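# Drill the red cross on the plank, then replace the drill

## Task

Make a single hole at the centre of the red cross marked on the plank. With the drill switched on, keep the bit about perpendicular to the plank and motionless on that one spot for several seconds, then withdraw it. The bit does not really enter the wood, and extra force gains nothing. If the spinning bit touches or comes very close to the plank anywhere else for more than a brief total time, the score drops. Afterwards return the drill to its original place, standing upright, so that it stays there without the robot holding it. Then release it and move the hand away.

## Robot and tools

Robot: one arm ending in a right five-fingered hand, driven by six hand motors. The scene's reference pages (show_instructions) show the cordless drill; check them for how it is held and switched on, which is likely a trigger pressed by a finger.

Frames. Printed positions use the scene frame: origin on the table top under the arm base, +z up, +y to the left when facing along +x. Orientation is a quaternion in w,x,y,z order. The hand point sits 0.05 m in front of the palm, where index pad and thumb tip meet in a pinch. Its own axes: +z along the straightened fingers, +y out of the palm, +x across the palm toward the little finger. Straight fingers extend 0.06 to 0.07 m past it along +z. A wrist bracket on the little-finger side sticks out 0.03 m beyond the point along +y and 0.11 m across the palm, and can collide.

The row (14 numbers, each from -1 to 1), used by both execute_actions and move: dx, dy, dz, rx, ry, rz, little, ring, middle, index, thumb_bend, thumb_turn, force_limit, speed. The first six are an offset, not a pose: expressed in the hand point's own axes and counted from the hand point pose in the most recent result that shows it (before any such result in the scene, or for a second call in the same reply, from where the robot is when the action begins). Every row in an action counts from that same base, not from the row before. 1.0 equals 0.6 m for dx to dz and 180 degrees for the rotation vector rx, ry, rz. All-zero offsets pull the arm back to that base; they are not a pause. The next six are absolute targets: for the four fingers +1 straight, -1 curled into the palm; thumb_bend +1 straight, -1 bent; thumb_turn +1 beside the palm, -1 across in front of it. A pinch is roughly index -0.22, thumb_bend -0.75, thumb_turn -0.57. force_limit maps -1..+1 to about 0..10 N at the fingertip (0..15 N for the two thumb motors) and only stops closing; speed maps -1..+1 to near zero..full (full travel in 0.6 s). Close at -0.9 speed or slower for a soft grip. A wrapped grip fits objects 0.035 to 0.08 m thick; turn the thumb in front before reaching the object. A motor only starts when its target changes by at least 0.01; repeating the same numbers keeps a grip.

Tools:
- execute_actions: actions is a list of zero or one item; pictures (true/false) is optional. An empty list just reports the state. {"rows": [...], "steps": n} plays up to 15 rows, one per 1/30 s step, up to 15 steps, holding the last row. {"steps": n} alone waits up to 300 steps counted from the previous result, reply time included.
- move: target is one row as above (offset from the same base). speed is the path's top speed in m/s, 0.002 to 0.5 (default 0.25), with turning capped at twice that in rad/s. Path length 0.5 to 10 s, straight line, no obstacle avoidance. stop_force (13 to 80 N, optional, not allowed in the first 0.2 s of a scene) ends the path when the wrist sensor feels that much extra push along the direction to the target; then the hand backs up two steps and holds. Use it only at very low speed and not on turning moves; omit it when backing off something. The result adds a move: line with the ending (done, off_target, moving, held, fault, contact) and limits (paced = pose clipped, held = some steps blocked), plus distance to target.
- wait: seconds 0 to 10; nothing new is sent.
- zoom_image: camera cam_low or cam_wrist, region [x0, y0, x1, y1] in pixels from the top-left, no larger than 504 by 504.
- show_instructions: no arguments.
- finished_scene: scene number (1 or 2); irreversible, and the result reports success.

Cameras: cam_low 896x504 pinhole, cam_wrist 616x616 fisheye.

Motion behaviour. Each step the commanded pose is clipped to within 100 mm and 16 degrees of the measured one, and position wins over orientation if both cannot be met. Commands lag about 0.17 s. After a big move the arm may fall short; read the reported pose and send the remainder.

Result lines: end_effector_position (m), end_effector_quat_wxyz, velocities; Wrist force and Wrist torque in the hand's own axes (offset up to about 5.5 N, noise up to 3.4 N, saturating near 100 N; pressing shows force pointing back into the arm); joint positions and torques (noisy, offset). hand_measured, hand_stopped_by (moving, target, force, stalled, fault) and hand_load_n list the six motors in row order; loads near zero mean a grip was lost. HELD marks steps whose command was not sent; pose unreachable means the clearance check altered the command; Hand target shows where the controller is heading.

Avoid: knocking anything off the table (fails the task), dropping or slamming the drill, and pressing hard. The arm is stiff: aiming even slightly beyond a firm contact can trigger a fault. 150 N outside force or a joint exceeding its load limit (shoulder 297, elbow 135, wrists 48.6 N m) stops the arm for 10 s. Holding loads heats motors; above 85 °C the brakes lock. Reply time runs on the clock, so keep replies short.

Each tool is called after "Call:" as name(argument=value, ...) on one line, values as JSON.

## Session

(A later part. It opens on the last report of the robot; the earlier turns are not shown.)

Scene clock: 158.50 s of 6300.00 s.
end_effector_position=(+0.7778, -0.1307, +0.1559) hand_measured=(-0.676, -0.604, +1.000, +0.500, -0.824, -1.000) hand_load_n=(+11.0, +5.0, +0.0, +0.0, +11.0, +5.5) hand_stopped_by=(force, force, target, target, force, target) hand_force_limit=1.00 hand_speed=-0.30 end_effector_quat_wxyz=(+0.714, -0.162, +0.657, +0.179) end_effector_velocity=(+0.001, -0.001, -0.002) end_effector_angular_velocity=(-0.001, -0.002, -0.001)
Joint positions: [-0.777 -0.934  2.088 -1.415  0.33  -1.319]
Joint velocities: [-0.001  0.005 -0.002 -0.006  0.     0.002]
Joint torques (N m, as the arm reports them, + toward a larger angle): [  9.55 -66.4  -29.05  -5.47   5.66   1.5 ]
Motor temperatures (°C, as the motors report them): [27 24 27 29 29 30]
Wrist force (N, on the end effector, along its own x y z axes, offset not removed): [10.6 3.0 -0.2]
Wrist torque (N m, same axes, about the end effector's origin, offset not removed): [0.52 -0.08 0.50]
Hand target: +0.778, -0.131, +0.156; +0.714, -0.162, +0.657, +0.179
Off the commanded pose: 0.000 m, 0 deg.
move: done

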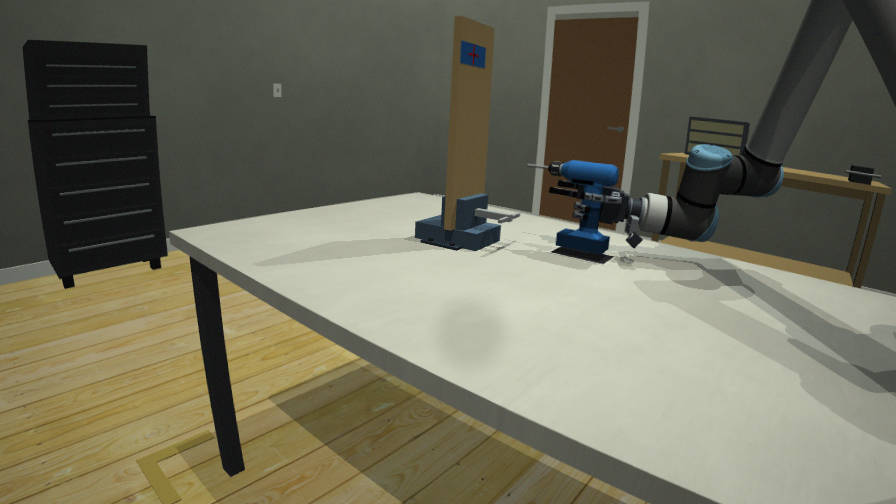

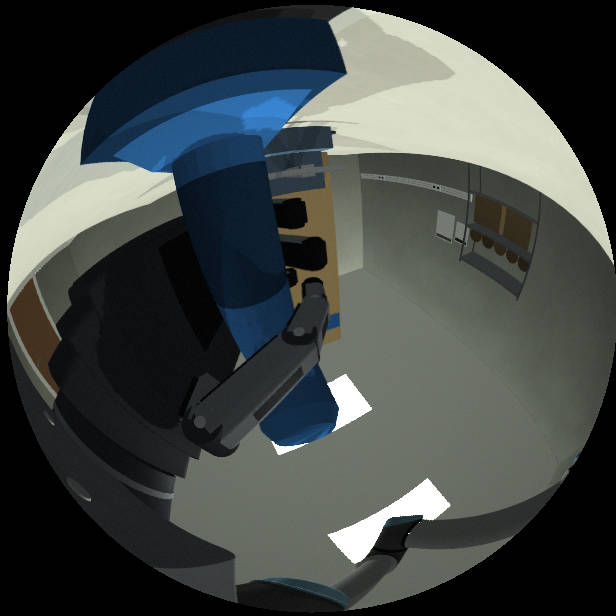

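Call:
move(target=[0.013,0,-0.011,0,-0.011,0,-1,-1,1,0.5,-0.99,-1,1,-0.3], speed=0.02)

Call:
zoom_image(camera="cam_low", region=[540, 215, 630, 275])

Scene clock: 169.73 s of 6300.00 s.
end_effector_position=(+0.7727, -0.1333, +0.1479) hand_measured=(-0.676, -0.604, +1.000, +0.500, -0.824, -1.000) hand_load_n=(+11.0, +5.0, +0.0, +0.0, +11.0, +5.5) hand_stopped_by=(force, force, target, target, force, target) hand_force_limit=1.00 hand_speed=-0.30 end_effector_quat_wxyz=(+0.725, -0.159, +0.645, +0.182) end_effector_velocity=(-0.002, -0.001, -0.003) end_effector_angular_velocity=(+0.007, -0.011, +0.001)
Joint positions: [-0.783 -0.908  2.112 -1.566  0.334 -1.222]
Joint velocities: [-0.002  0.01   0.009 -0.058  0.002  0.038]
Joint torques (N m, as the arm reports them, + toward a larger angle): [-14.94 -65.44 -13.6   -6.41   5.45   2.48]
Motor temperatures (°C, as the motors report them): [27 24 27 29 29 30]
Wrist force (N, on the end effector, along its own x y z axes, offset not removed): [12.2 -3.6 -4.1]
Wrist torque (N m, same axes, about the end effector's origin, offset not removed): [-0.27 -0.29 0.23]
Hand target: +0.773, -0.133, +0.148; +0.725, -0.159, +0.645, +0.182
Off the commanded pose: 0.000 m, 0 deg.
move: done

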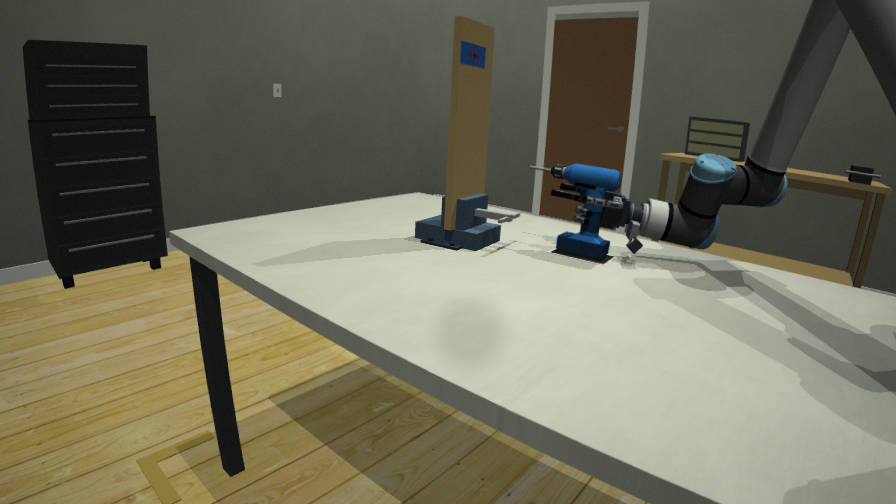

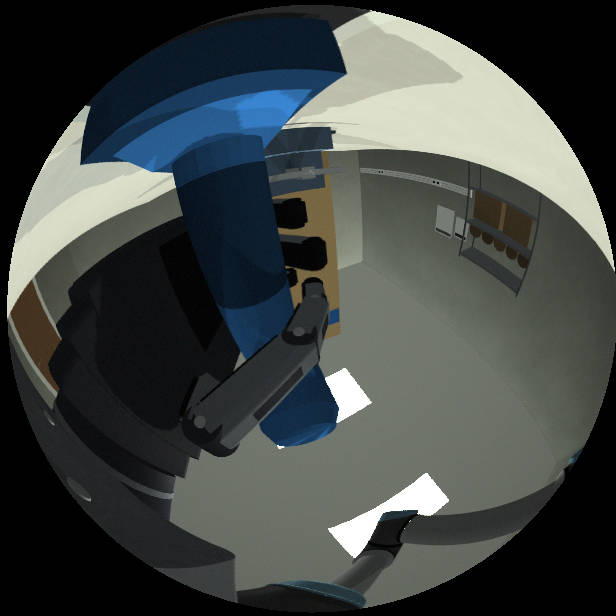

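Region (540, 215, 630, 275) of cam_low's 896x504 image, scaled by 5.600, with more detail than that image has.

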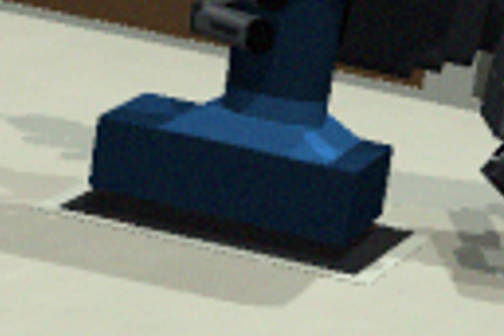

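Call:
move(target=[0.0248,0,-0.003,0,0,0,-1,-1,1,0.5,-0.99,-1,1,-0.3], speed=0.006, stop_force=13)

Call:
zoom_image(camera="cam_low", region=[520, 150, 700, 290])

Scene clock: 175.60 s of 6300.00 s.
end_effector_position=(+0.7727, -0.1335, +0.1392) hand_measured=(-0.676, -0.604, +1.000, +0.500, -0.824, -1.000) hand_load_n=(+7.5, +4.0, +0.0, +1.0, +11.5, +8.0) hand_stopped_by=(force, force, target, target, force, target) hand_force_limit=1.00 hand_speed=-0.30 end_effector_quat_wxyz=(+0.725, -0.160, +0.645, +0.182) end_effector_velocity=(-0.000, -0.001, +0.001) end_effector_angular_velocity=(+0.001, +0.001, -0.001)
Joint positions: [-0.783 -0.892  2.111 -1.583  0.334 -1.22 ]
Joint velocities: [-0.002 -0.002 -0.     0.004 -0.     0.   ]
Joint torques (N m, as the arm reports them, + toward a larger angle): [  1.94 -91.54 -11.31   1.08  -2.84   0.63]
Motor temperatures (°C, as the motors report them): [27 24 27 29 29 30]
Wrist force (N, on the end effector, along its own x y z axes, offset not removed): [-2.8 1.8 5.4]
Wrist torque (N m, same axes, about the end effector's origin, offset not removed): [-0.04 0.37 0.01]
Hand target: +0.773, -0.133, +0.139; +0.725, -0.159, +0.645, +0.182
Off the commanded pose: 0.006 m, 0 deg.
move: contact

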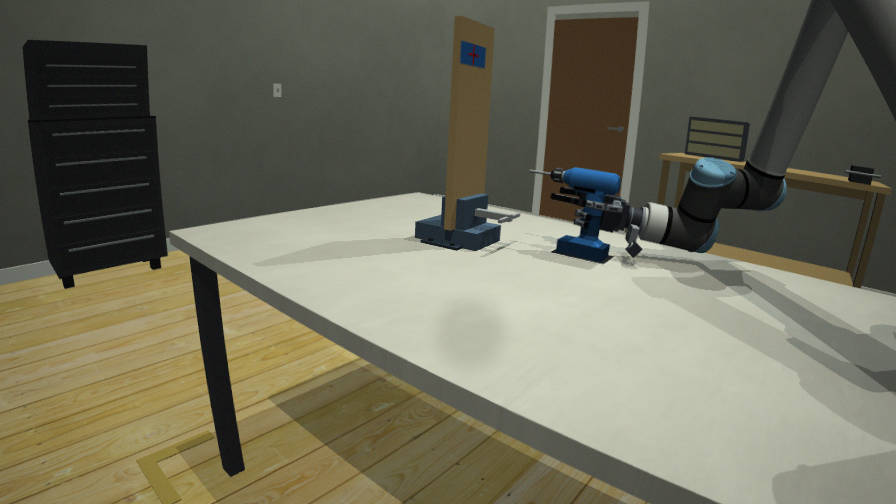

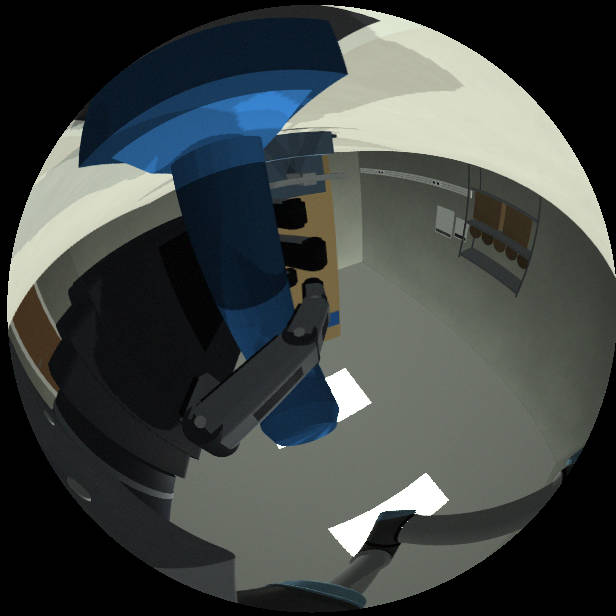

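Region (520, 150, 700, 290) of cam_low's 896x504 image, scaled by 2.800, with more detail than that image has.

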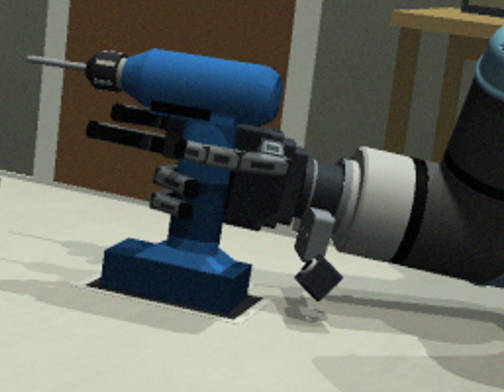

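Open the fingers.

Call:
move(target=[0,0,0,0,0,0,1,1,1,1,1,-1,1,-0.2], speed=0.02)

Call:
zoom_image(camera="cam_low", region=[520, 150, 700, 290])

Scene clock: 179.60 s of 6300.00 s.
end_effector_position=(+0.7727, -0.1335, +0.1392) hand_measured=(+1.000, +1.000, +1.000, +1.000, +1.000, -1.000) hand_load_n=(+0.0, +0.0, +0.0, +0.0, +0.0, +0.0) hand_stopped_by=(target, target, target, target, target, target) hand_force_limit=1.00 hand_speed=-0.20 end_effector_quat_wxyz=(+0.725, -0.160, +0.645, +0.182) end_effector_velocity=(+0.000, -0.001, +0.000) end_effector_angular_velocity=(-0.001, -0.001, -0.001)
Joint positions: [-0.783 -0.892  2.111 -1.583  0.334 -1.22 ]
Joint velocities: [-0.001  0.    -0.    -0.    -0.    -0.   ]
Joint torques (N m, as the arm reports them, + toward a larger angle): [  2.89 -63.54 -25.54  -5.25   5.77  -2.32]
Motor temperatures (°C, as the motors report them): [27 24 27 29 29 30]
Wrist force (N, on the end effector, along its own x y z axes, offset not removed): [6.5 -7.8 0.0]
Wrist torque (N m, same axes, about the end effector's origin, offset not removed): [-1.04 -0.20 0.10]
Hand target: +0.773, -0.134, +0.139; +0.725, -0.160, +0.645, +0.182
Off the commanded pose: 0.000 m, 0 deg.
move: done

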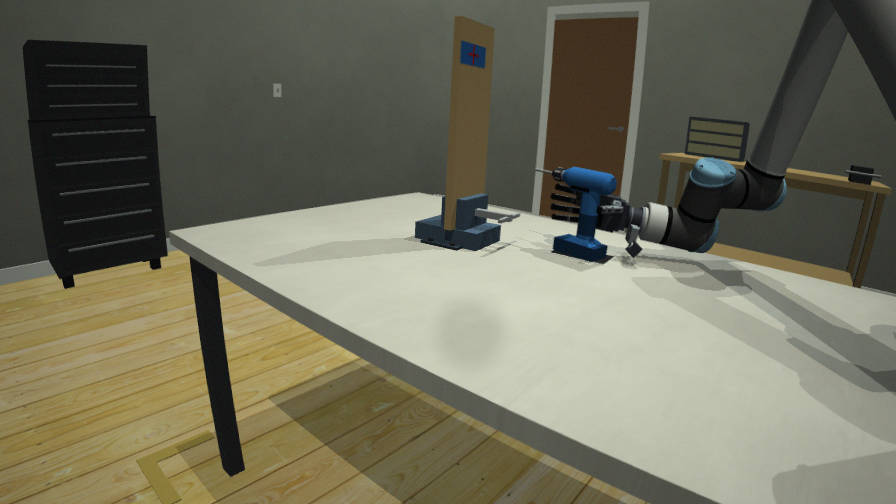

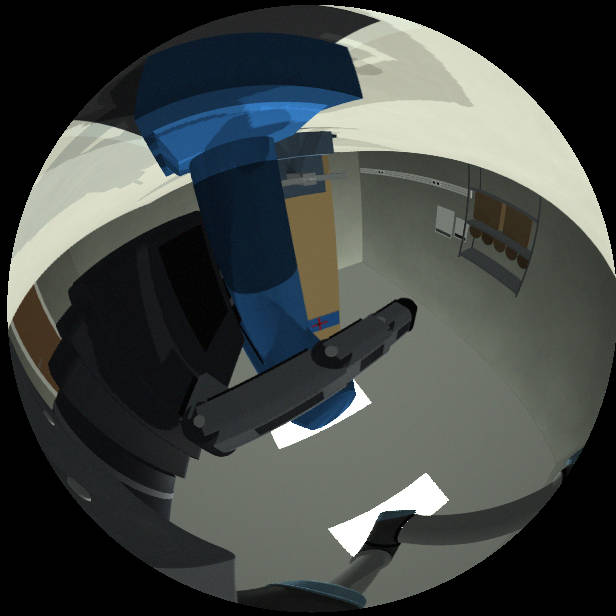

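Region (520, 150, 700, 290) of cam_low's 896x504 image, scaled by 2.800, with more detail than that image has.

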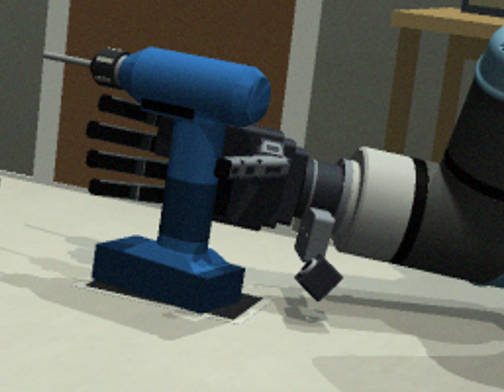

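Call:
move(target=[0.010,0,0,0,0.038,0,1,1,1,1,1,-1,1,-0.2], speed=0.03)

Call:
zoom_image(camera="cam_low", region=[520, 150, 700, 290])

Call:
zoom_image(camera="cam_low", region=[540, 215, 630, 275])

Scene clock: 186.27 s of 6300.00 s.
end_effector_position=(+0.7733, -0.1332, +0.1333) hand_measured=(+1.000, +1.000, +1.000, +1.000, +1.000, -1.000) hand_load_n=(+0.0, +0.0, +0.0, +0.0, +0.0, +0.0) hand_stopped_by=(target, target, target, target, target, target) hand_force_limit=1.00 hand_speed=-0.20 end_effector_quat_wxyz=(+0.686, -0.170, +0.686, +0.172) end_effector_velocity=(-0.000, +0.001, -0.002) end_effector_angular_velocity=(-0.009, +0.020, +0.001)
Joint positions: [-0.79  -0.919  2.037 -1.12   0.306 -1.564]
Joint velocities: [ 0.    -0.    -0.015  0.089 -0.001 -0.068]
Joint torques (N m, as the arm reports them, + toward a larger angle): [-12.28 -94.15 -26.49   1.44  -3.77  -2.32]
Motor temperatures (°C, as the motors report them): [27 24 27 29 29 30]
Wrist force (N, on the end effector, along its own x y z axes, offset not removed): [0.4 0.6 2.2]
Wrist torque (N m, same axes, about the end effector's origin, offset not removed): [-0.02 -0.36 -0.06]
Hand target: +0.773, -0.133, +0.133; +0.685, -0.170, +0.687, +0.172
Off the commanded pose: 0.000 m, 0 deg.
move: done

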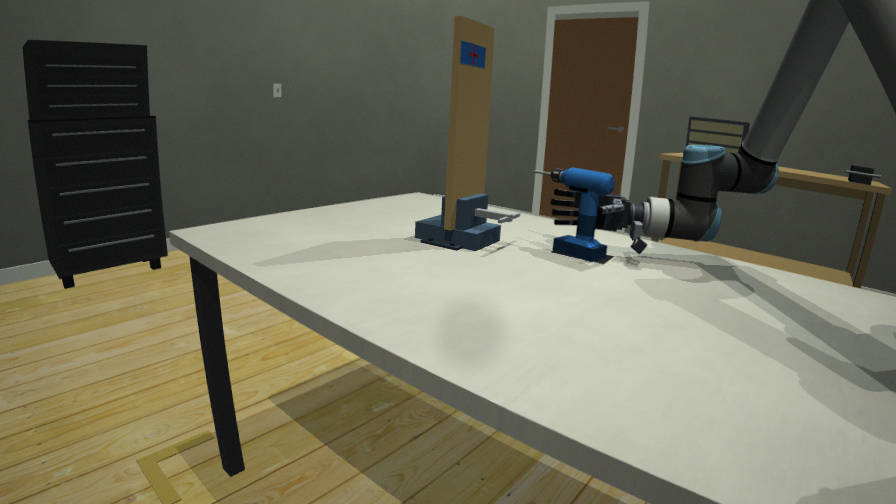

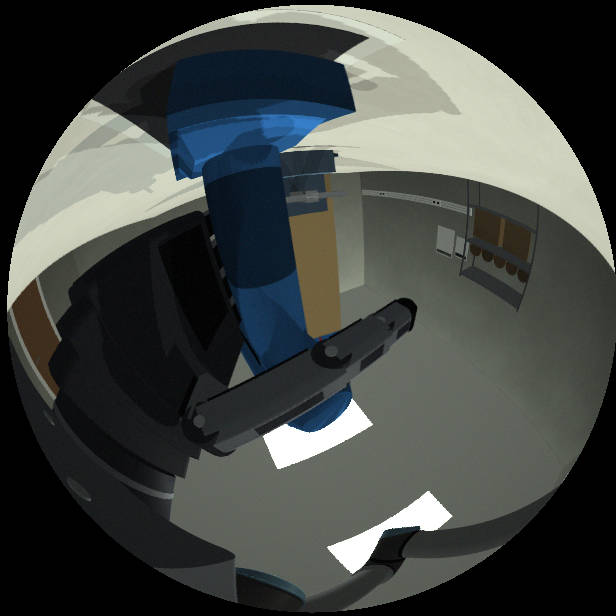

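Region (520, 150, 700, 290) of cam_low's 896x504 image, scaled by 2.800, with more detail than that image has.

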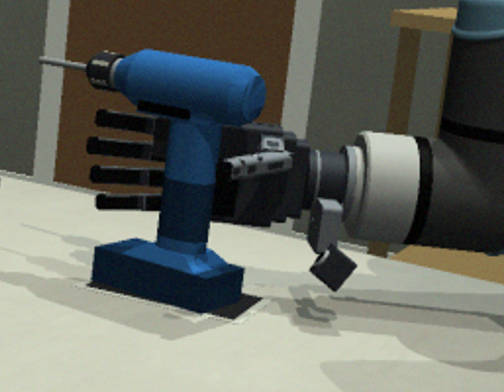

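Region (540, 215, 630, 275) of cam_low's 896x504 image, scaled by 5.600, with more detail than that image has.

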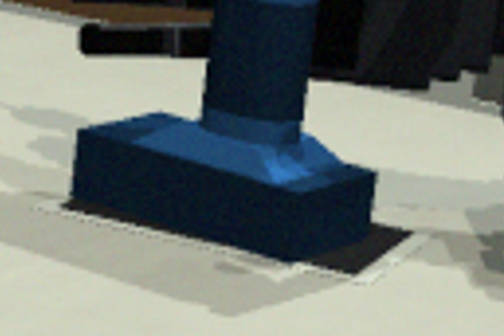

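Call:
move(target=[0.003,-0.018,0.020,0.1,0,0,1,1,1,1,1,-1,1,-0.2], speed=0.06)

Call:
zoom_image(camera="cam_low", region=[520, 150, 700, 290])

Scene clock: 202.73 s of 6300.00 s.
end_effector_position=(+0.7888, -0.1371, +0.1314) hand_measured=(+1.000, +1.000, +1.000, +1.000, +1.000, -1.000) hand_load_n=(+0.0, +0.0, +0.0, +0.0, +0.0, +0.0) hand_stopped_by=(target, target, target, target, target, target) hand_force_limit=1.00 hand_speed=-0.20 end_effector_quat_wxyz=(+0.704, -0.061, +0.705, +0.063) end_effector_velocity=(+0.001, +0.000, +0.000) end_effector_angular_velocity=(+0.001, -0.000, -0.017)
Joint positions: [-0.74  -0.962  2.152 -1.189  0.669 -1.567]
Joint velocities: [ 0.005 -0.002  0.006 -0.004  0.021  0.001]
Joint torques (N m, as the arm reports them, + toward a larger angle): [ 11.08 -87.58  -6.05  -3.05   3.75   1.49]
Motor temperatures (°C, as the motors report them): [27 24 27 29 29 30]
Wrist force (N, on the end effector, along its own x y z axes, offset not removed): [3.2 -0.6 3.8]
Wrist torque (N m, same axes, about the end effector's origin, offset not removed): [-0.46 -0.72 0.13]
Hand target: +0.789, -0.137, +0.131; +0.704, -0.060, +0.705, +0.063
Off the commanded pose: 0.000 m, 0 deg.
move: done

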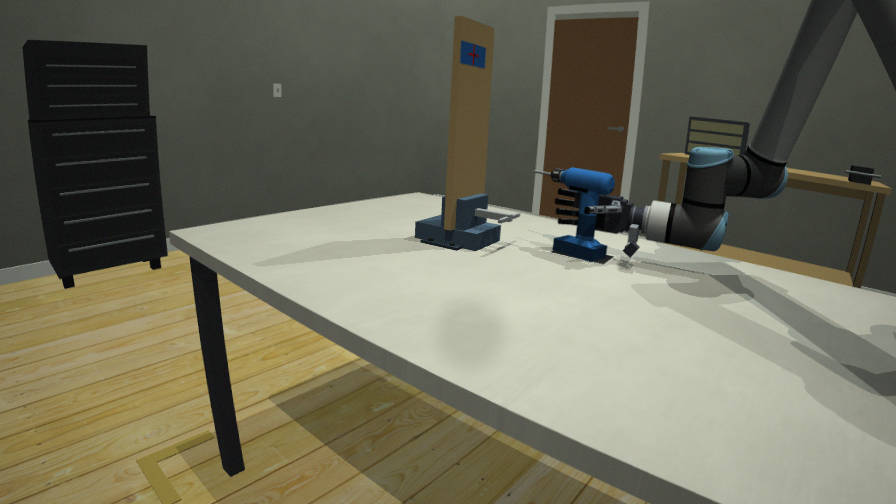

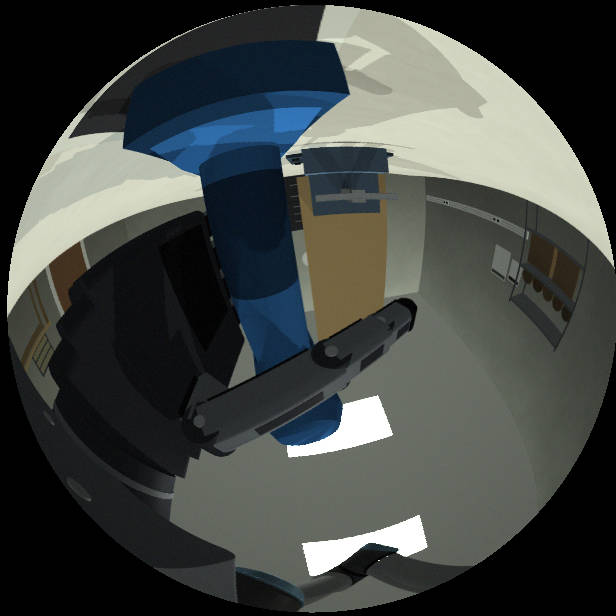

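Region (520, 150, 700, 290) of cam_low's 896x504 image, scaled by 2.800, with more detail than that image has.

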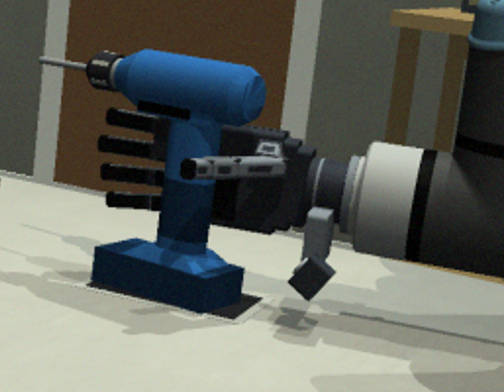

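Call:
move(target=[0,0.010,0.006,0,0,0,1,1,1,1,1,-1,1,-0.2], speed=0.02)

Call:
move(target=[0,0,0,0,0,0,-1,-1,1,1,-1,-1,1,-0.3], speed=0.02)

Call:
zoom_image(camera="cam_low", region=[540, 215, 630, 275])

Scene clock: 206.43 s of 6300.00 s.
end_effector_position=(+0.7912, -0.1309, +0.1314) hand_measured=(+1.000, +1.000, +1.000, +1.000, +1.000, -1.000) hand_load_n=(+0.0, +0.0, +0.0, +0.0, +0.0, +0.0) hand_stopped_by=(target, target, target, target, target, target) hand_force_limit=1.00 hand_speed=-0.20 end_effector_quat_wxyz=(+0.704, -0.061, +0.705, +0.063) end_effector_velocity=(+0.001, +0.002, -0.001) end_effector_angular_velocity=(+0.000, +0.001, +0.000)
Joint positions: [-0.729 -0.962  2.153 -1.19   0.68  -1.567]
Joint velocities: [ 0.004  0.001 -0.001  0.001  0.004 -0.   ]
Joint torques (N m, as the arm reports them, + toward a larger angle): [ 16.62 -87.05  -7.76  -0.87   3.61  -1.99]
Motor temperatures (°C, as the motors report them): [27 24 27 29 29 30]
Wrist force (N, on the end effector, along its own x y z axes, offset not removed): [-0.3 0.2 -2.1]
Wrist torque (N m, same axes, about the end effector's origin, offset not removed): [0.68 0.11 0.06]
Hand target: +0.791, -0.131, +0.131; +0.704, -0.061, +0.705, +0.063
Off the commanded pose: 0.000 m, 0 deg.
move: done

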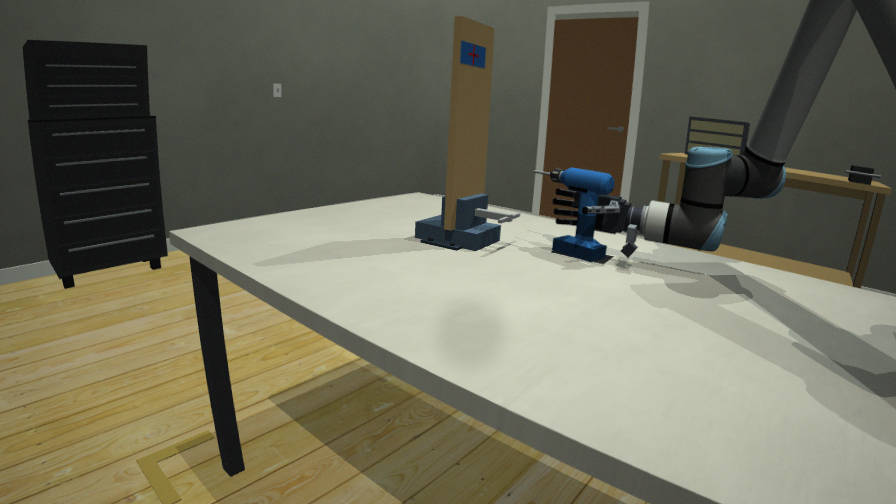

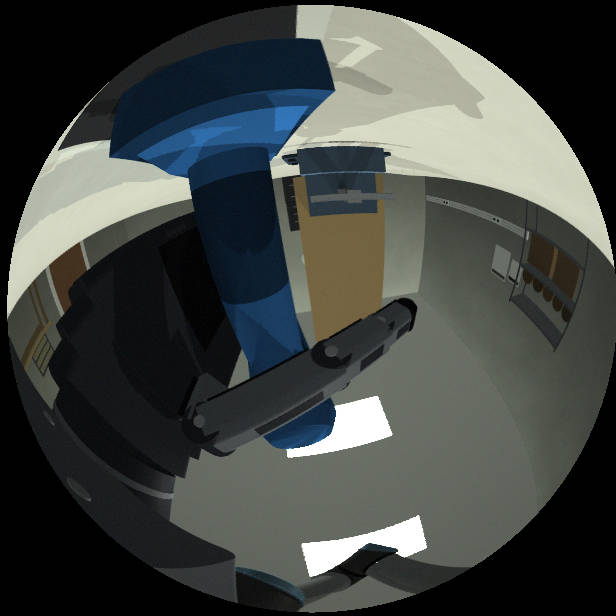

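Scene clock: 208.90 s of 6300.00 s.
end_effector_position=(+0.7911, -0.1309, +0.1314) hand_measured=(-0.742, -0.704, +1.000, +1.000, -0.570, -1.000) hand_load_n=(+6.0, +0.0, +0.0, +0.0, +15.0, +3.5) hand_stopped_by=(force, force, target, target, force, target) hand_force_limit=1.00 hand_speed=-0.30 end_effector_quat_wxyz=(+0.704, -0.061, +0.705, +0.063) end_effector_velocity=(-0.000, +0.000, -0.001) end_effector_angular_velocity=(+0.001, +0.001, -0.000)
Joint positions: [-0.729 -0.962  2.153 -1.19   0.68  -1.567]
Joint velocities: [ 0.     0.001  0.001 -0.     0.     0.001]
Joint torques (N m, as the arm reports them, + toward a larger angle): [ -7.56 -83.65 -11.49  -0.3   -1.54   1.99]
Motor temperatures (°C, as the motors report them): [27 24 27 29 29 30]
Wrist force (N, on the end effector, along its own x y z axes, offset not removed): [-2.4 -4.4 -4.3]
Wrist torque (N m, same axes, about the end effector's origin, offset not removed): [0.27 -0.47 -1.11]
Hand target: +0.791, -0.131, +0.131; +0.704, -0.061, +0.705, +0.063
Off the commanded pose: 0.000 m, 0 deg.
move: done

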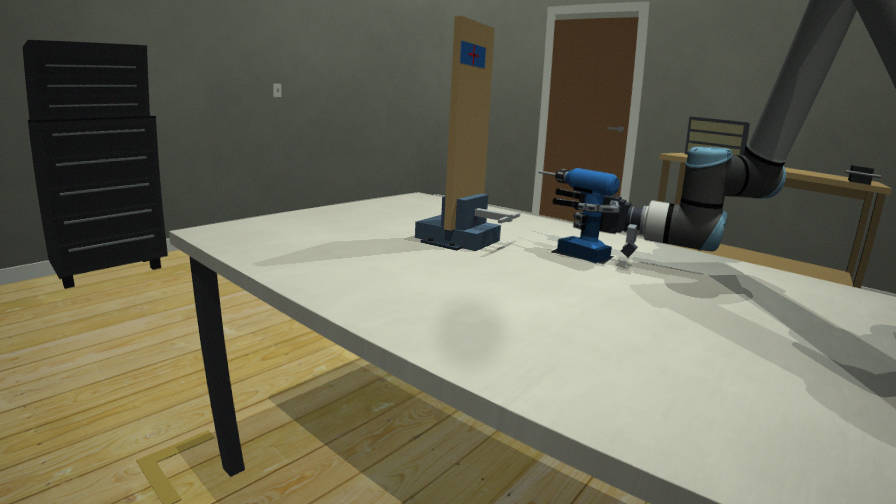

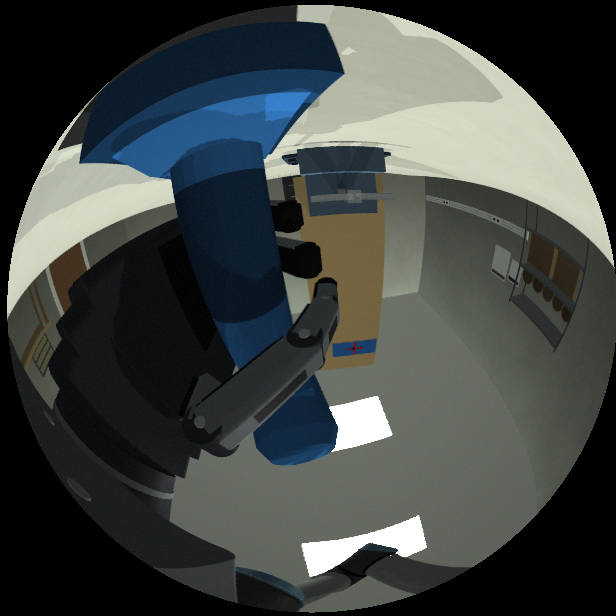

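Region (540, 215, 630, 275) of cam_low's 896x504 image, scaled by 5.600, with more detail than that image has.

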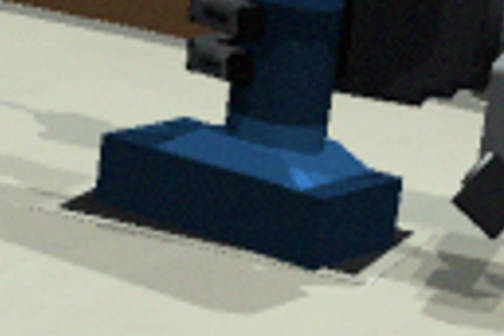

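Call:
move(target=[-0.007,0,0,0,0,0,-0.99,-0.99,1,1,-1,-1,1,-0.3], speed=0.01)

Call:
move(target=[0,0.009,-0.013,-0.094,0,0,-0.99,-0.99,1,1,-1,-1,1,-0.3], speed=0.05)

Call:
zoom_image(camera="cam_low", region=[540, 215, 630, 275])

Scene clock: 217.47 s of 6300.00 s.
end_effector_position=(+0.7912, -0.1309, +0.1353) hand_measured=(-0.760, -0.744, +1.000, +1.000, -0.570, -1.000) hand_load_n=(+8.0, +10.0, +0.0, +0.0, +11.0, +6.5) hand_stopped_by=(force, force, target, target, force, target) hand_force_limit=1.00 hand_speed=-0.30 end_effector_quat_wxyz=(+0.704, -0.061, +0.705, +0.063) end_effector_velocity=(+0.001, -0.000, +0.002) end_effector_angular_velocity=(-0.000, -0.000, +0.000)
Joint positions: [-0.729 -0.969  2.153 -1.183  0.68  -1.567]
Joint velocities: [ 0.    -0.004 -0.001  0.004 -0.     0.   ]
Joint torques (N m, as the arm reports them, + toward a larger angle): [  4.33 -95.97 -12.52  -0.04   0.78   0.59]
Motor temperatures (°C, as the motors report them): [27 24 27 29 29 30]
Wrist force (N, on the end effector, along its own x y z axes, offset not removed): [10.2 1.3 1.5]
Wrist torque (N m, same axes, about the end effector's origin, offset not removed): [0.14 -0.14 0.36]
Hand target: +0.791, -0.131, +0.136; +0.704, -0.061, +0.705, +0.063
Off the commanded pose: 0.000 m, 0 deg.
move: done

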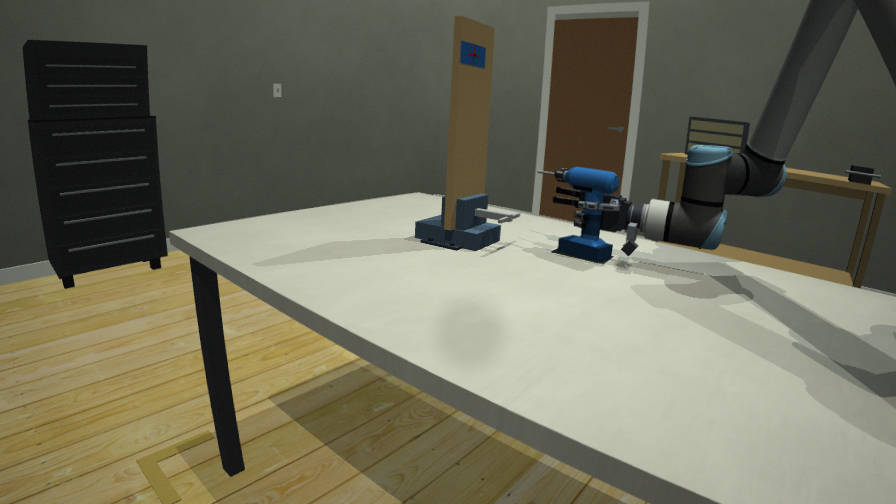

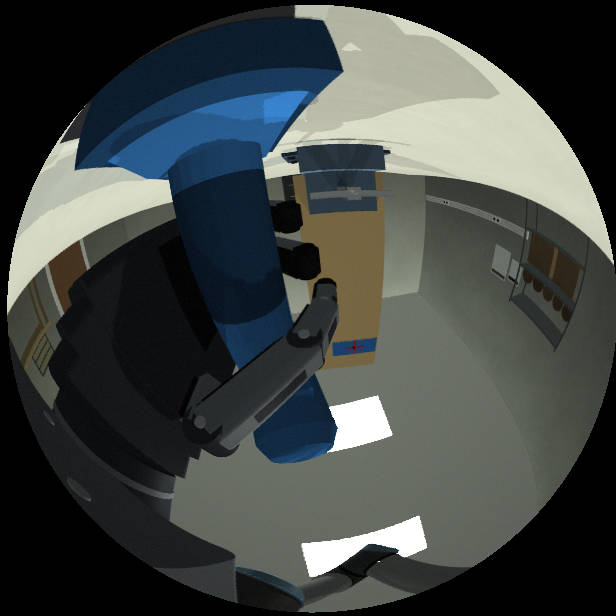

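Scene clock: 220.73 s of 6300.00 s.
end_effector_position=(+0.7827, -0.1269, +0.1354) hand_measured=(-0.760, -0.744, +1.000, +1.000, -0.570, -1.000) hand_load_n=(+8.0, +10.0, +0.0, +0.0, +11.0, +6.5) hand_stopped_by=(force, force, target, target, force, target) hand_force_limit=1.00 hand_speed=-0.30 end_effector_quat_wxyz=(+0.688, -0.163, +0.688, +0.166) end_effector_velocity=(-0.001, -0.000, -0.000) end_effector_angular_velocity=(-0.000, +0.001, +0.013)
Joint positions: [-0.772 -0.922  2.036 -1.115  0.343 -1.565]
Joint velocities: [-0.002  0.003 -0.007  0.005 -0.015 -0.002]
Joint torques (N m, as the arm reports them, + toward a larger angle): [-15.07 -65.83 -29.15   1.69  -3.62  -2.32]
Motor temperatures (°C, as the motors report them): [27 24 27 29 29 30]
Wrist force (N, on the end effector, along its own x y z axes, offset not removed): [10.9 2.6 0.5]
Wrist torque (N m, same axes, about the end effector's origin, offset not removed): [0.60 -0.37 0.19]
Hand target: +0.783, -0.127, +0.135; +0.687, -0.164, +0.688, +0.166
Off the commanded pose: 0.000 m, 0 deg.
move: done

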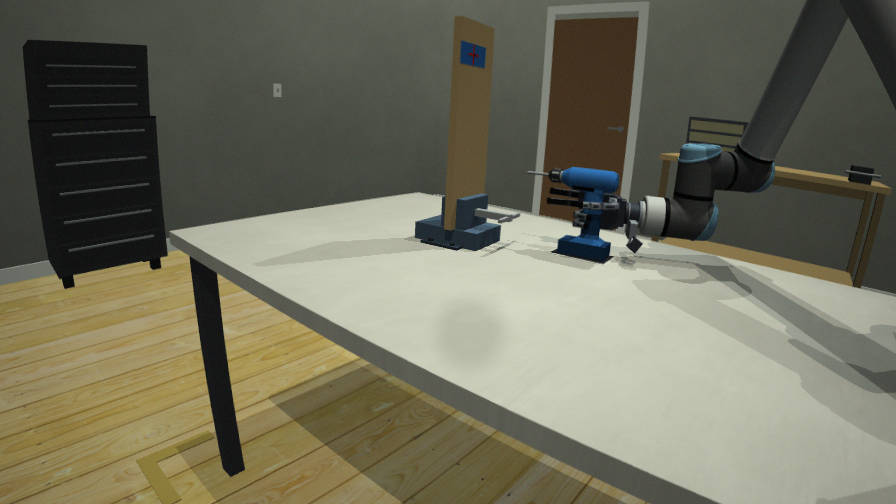

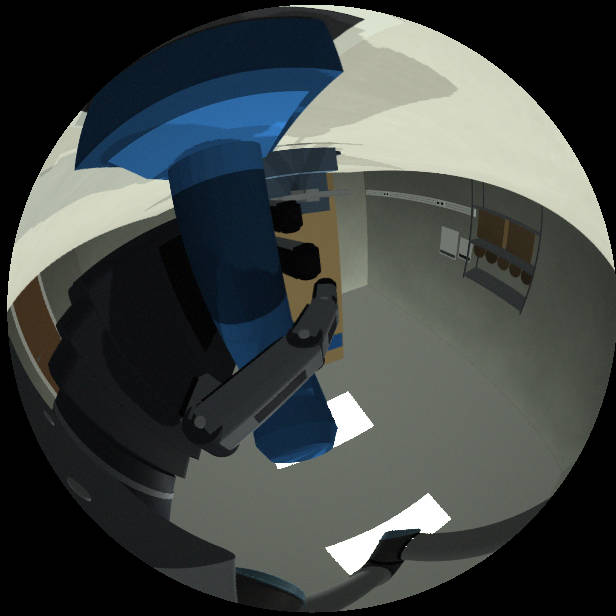

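Region (540, 215, 630, 275) of cam_low's 896x504 image, scaled by 5.600, with more detail than that image has.

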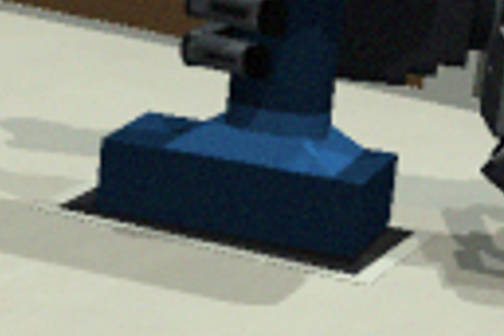

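Call:
move(target=[0.006,-0.001,0.004,0,0,0,-0.99,-0.99,1,1,-1,-1,1,-0.3], speed=0.005)

Call:
move(target=[0,0,0,0,0,0,1,1,1,1,1,-1,1,-0.4], speed=0.02)

Call:
zoom_image(camera="cam_low", region=[520, 150, 700, 290])

Scene clock: 225.80 s of 6300.00 s.
end_effector_position=(+0.7850, -0.1265, +0.1321) hand_measured=(-0.760, -0.744, +1.000, +1.000, -0.570, -1.000) hand_load_n=(+9.0, +10.0, +0.0, +0.0, +11.0, +6.5) hand_stopped_by=(force, force, target, target, force, target) hand_force_limit=1.00 hand_speed=-0.30 end_effector_quat_wxyz=(+0.688, -0.163, +0.688, +0.166) end_effector_velocity=(+0.001, +0.000, -0.001) end_effector_angular_velocity=(+0.000, +0.000, -0.001)
Joint positions: [-0.769 -0.915  2.032 -1.118  0.346 -1.565]
Joint velocities: [ 0.001  0.001 -0.    -0.001  0.002 -0.   ]
Joint torques (N m, as the arm reports them, + toward a larger angle): [ 15.25 -46.27 -22.93  -2.52   5.35   0.02]
Motor temperatures (°C, as the motors report them): [27 24 27 29 29 30]
Wrist force (N, on the end effector, along its own x y z axes, offset not removed): [-27.2 -2.7 -8.7]
Wrist torque (N m, same axes, about the end effector's origin, offset not removed): [-0.72 -0.06 -0.44]
Hand target: +0.785, -0.126, +0.132; +0.688, -0.163, +0.688, +0.166
Off the commanded pose: 0.000 m, 0 deg.
move: done

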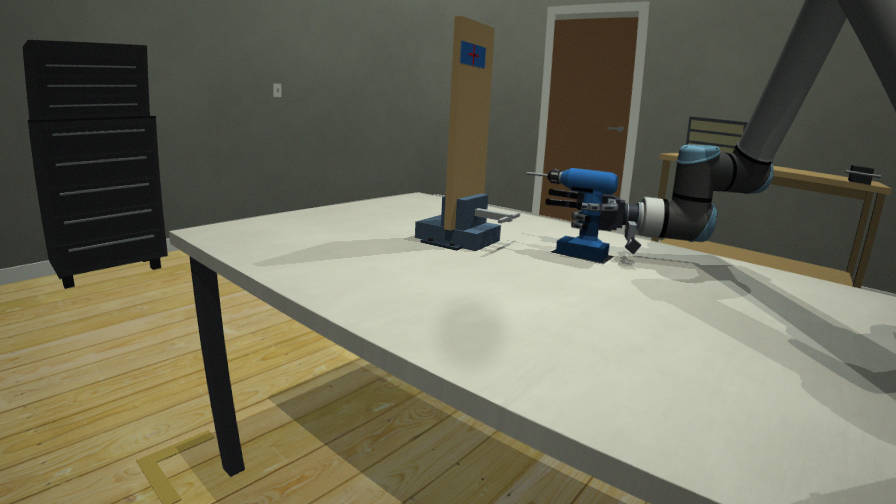

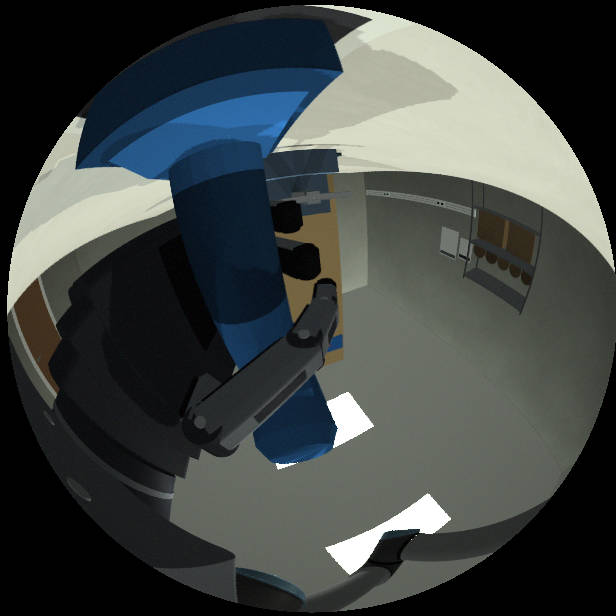

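Scene clock: 228.57 s of 6300.00 s.
end_effector_position=(+0.7850, -0.1264, +0.1321) hand_measured=(+1.000, +1.000, +1.000, +1.000, +1.000, -1.000) hand_load_n=(+0.0, +0.0, +0.0, +0.0, +0.0, +0.0) hand_stopped_by=(target, target, target, target, target, target) hand_force_limit=1.00 hand_speed=-0.40 end_effector_quat_wxyz=(+0.688, -0.163, +0.688, +0.166) end_effector_velocity=(-0.000, -0.001, +0.001) end_effector_angular_velocity=(-0.001, -0.001, -0.001)
Joint positions: [-0.769 -0.915  2.032 -1.118  0.346 -1.565]
Joint velocities: [-0.001 -0.001  0.    -0.001  0.     0.   ]
Joint torques (N m, as the arm reports them, + toward a larger angle): [-11.14 -93.93 -11.39   1.88  -3.04   0.  ]
Motor temperatures (°C, as the motors report them): [27 24 27 29 29 30]
Wrist force (N, on the end effector, along its own x y z axes, offset not removed): [-0.7 -2.1 0.1]
Wrist torque (N m, same axes, about the end effector's origin, offset not removed): [-0.42 -0.12 -0.06]
Hand target: +0.785, -0.126, +0.132; +0.688, -0.163, +0.688, +0.166
Off the commanded pose: 0.000 m, 0 deg.
move: done

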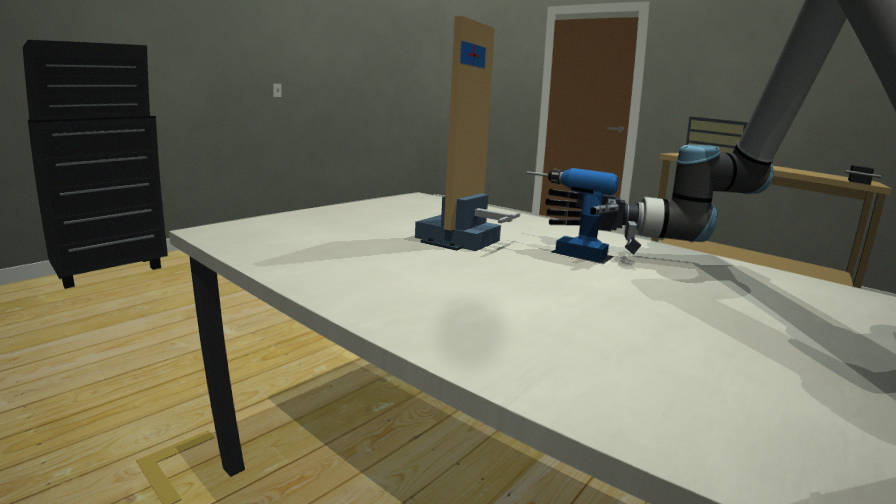

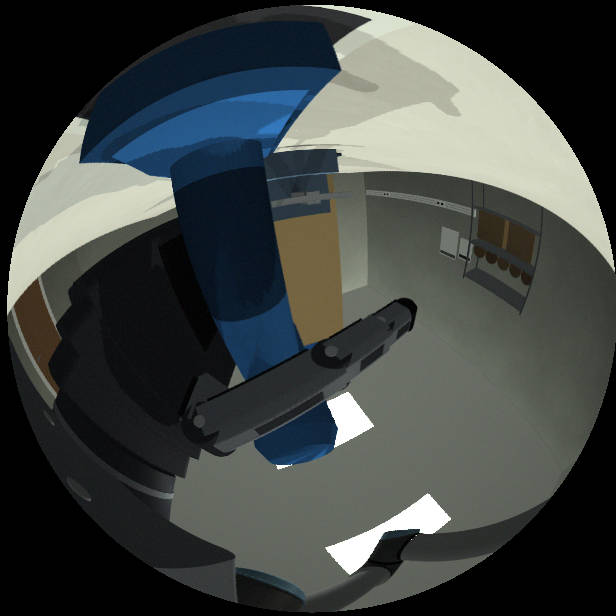

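Region (520, 150, 700, 290) of cam_low's 896x504 image, scaled by 2.800, with more detail than that image has.

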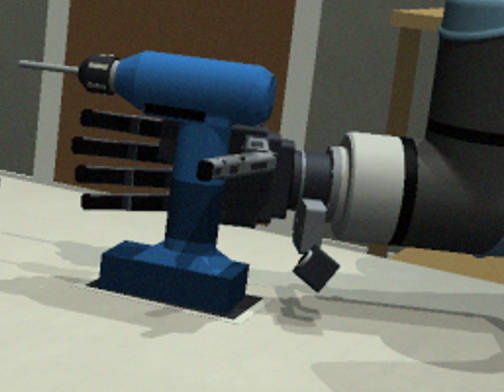

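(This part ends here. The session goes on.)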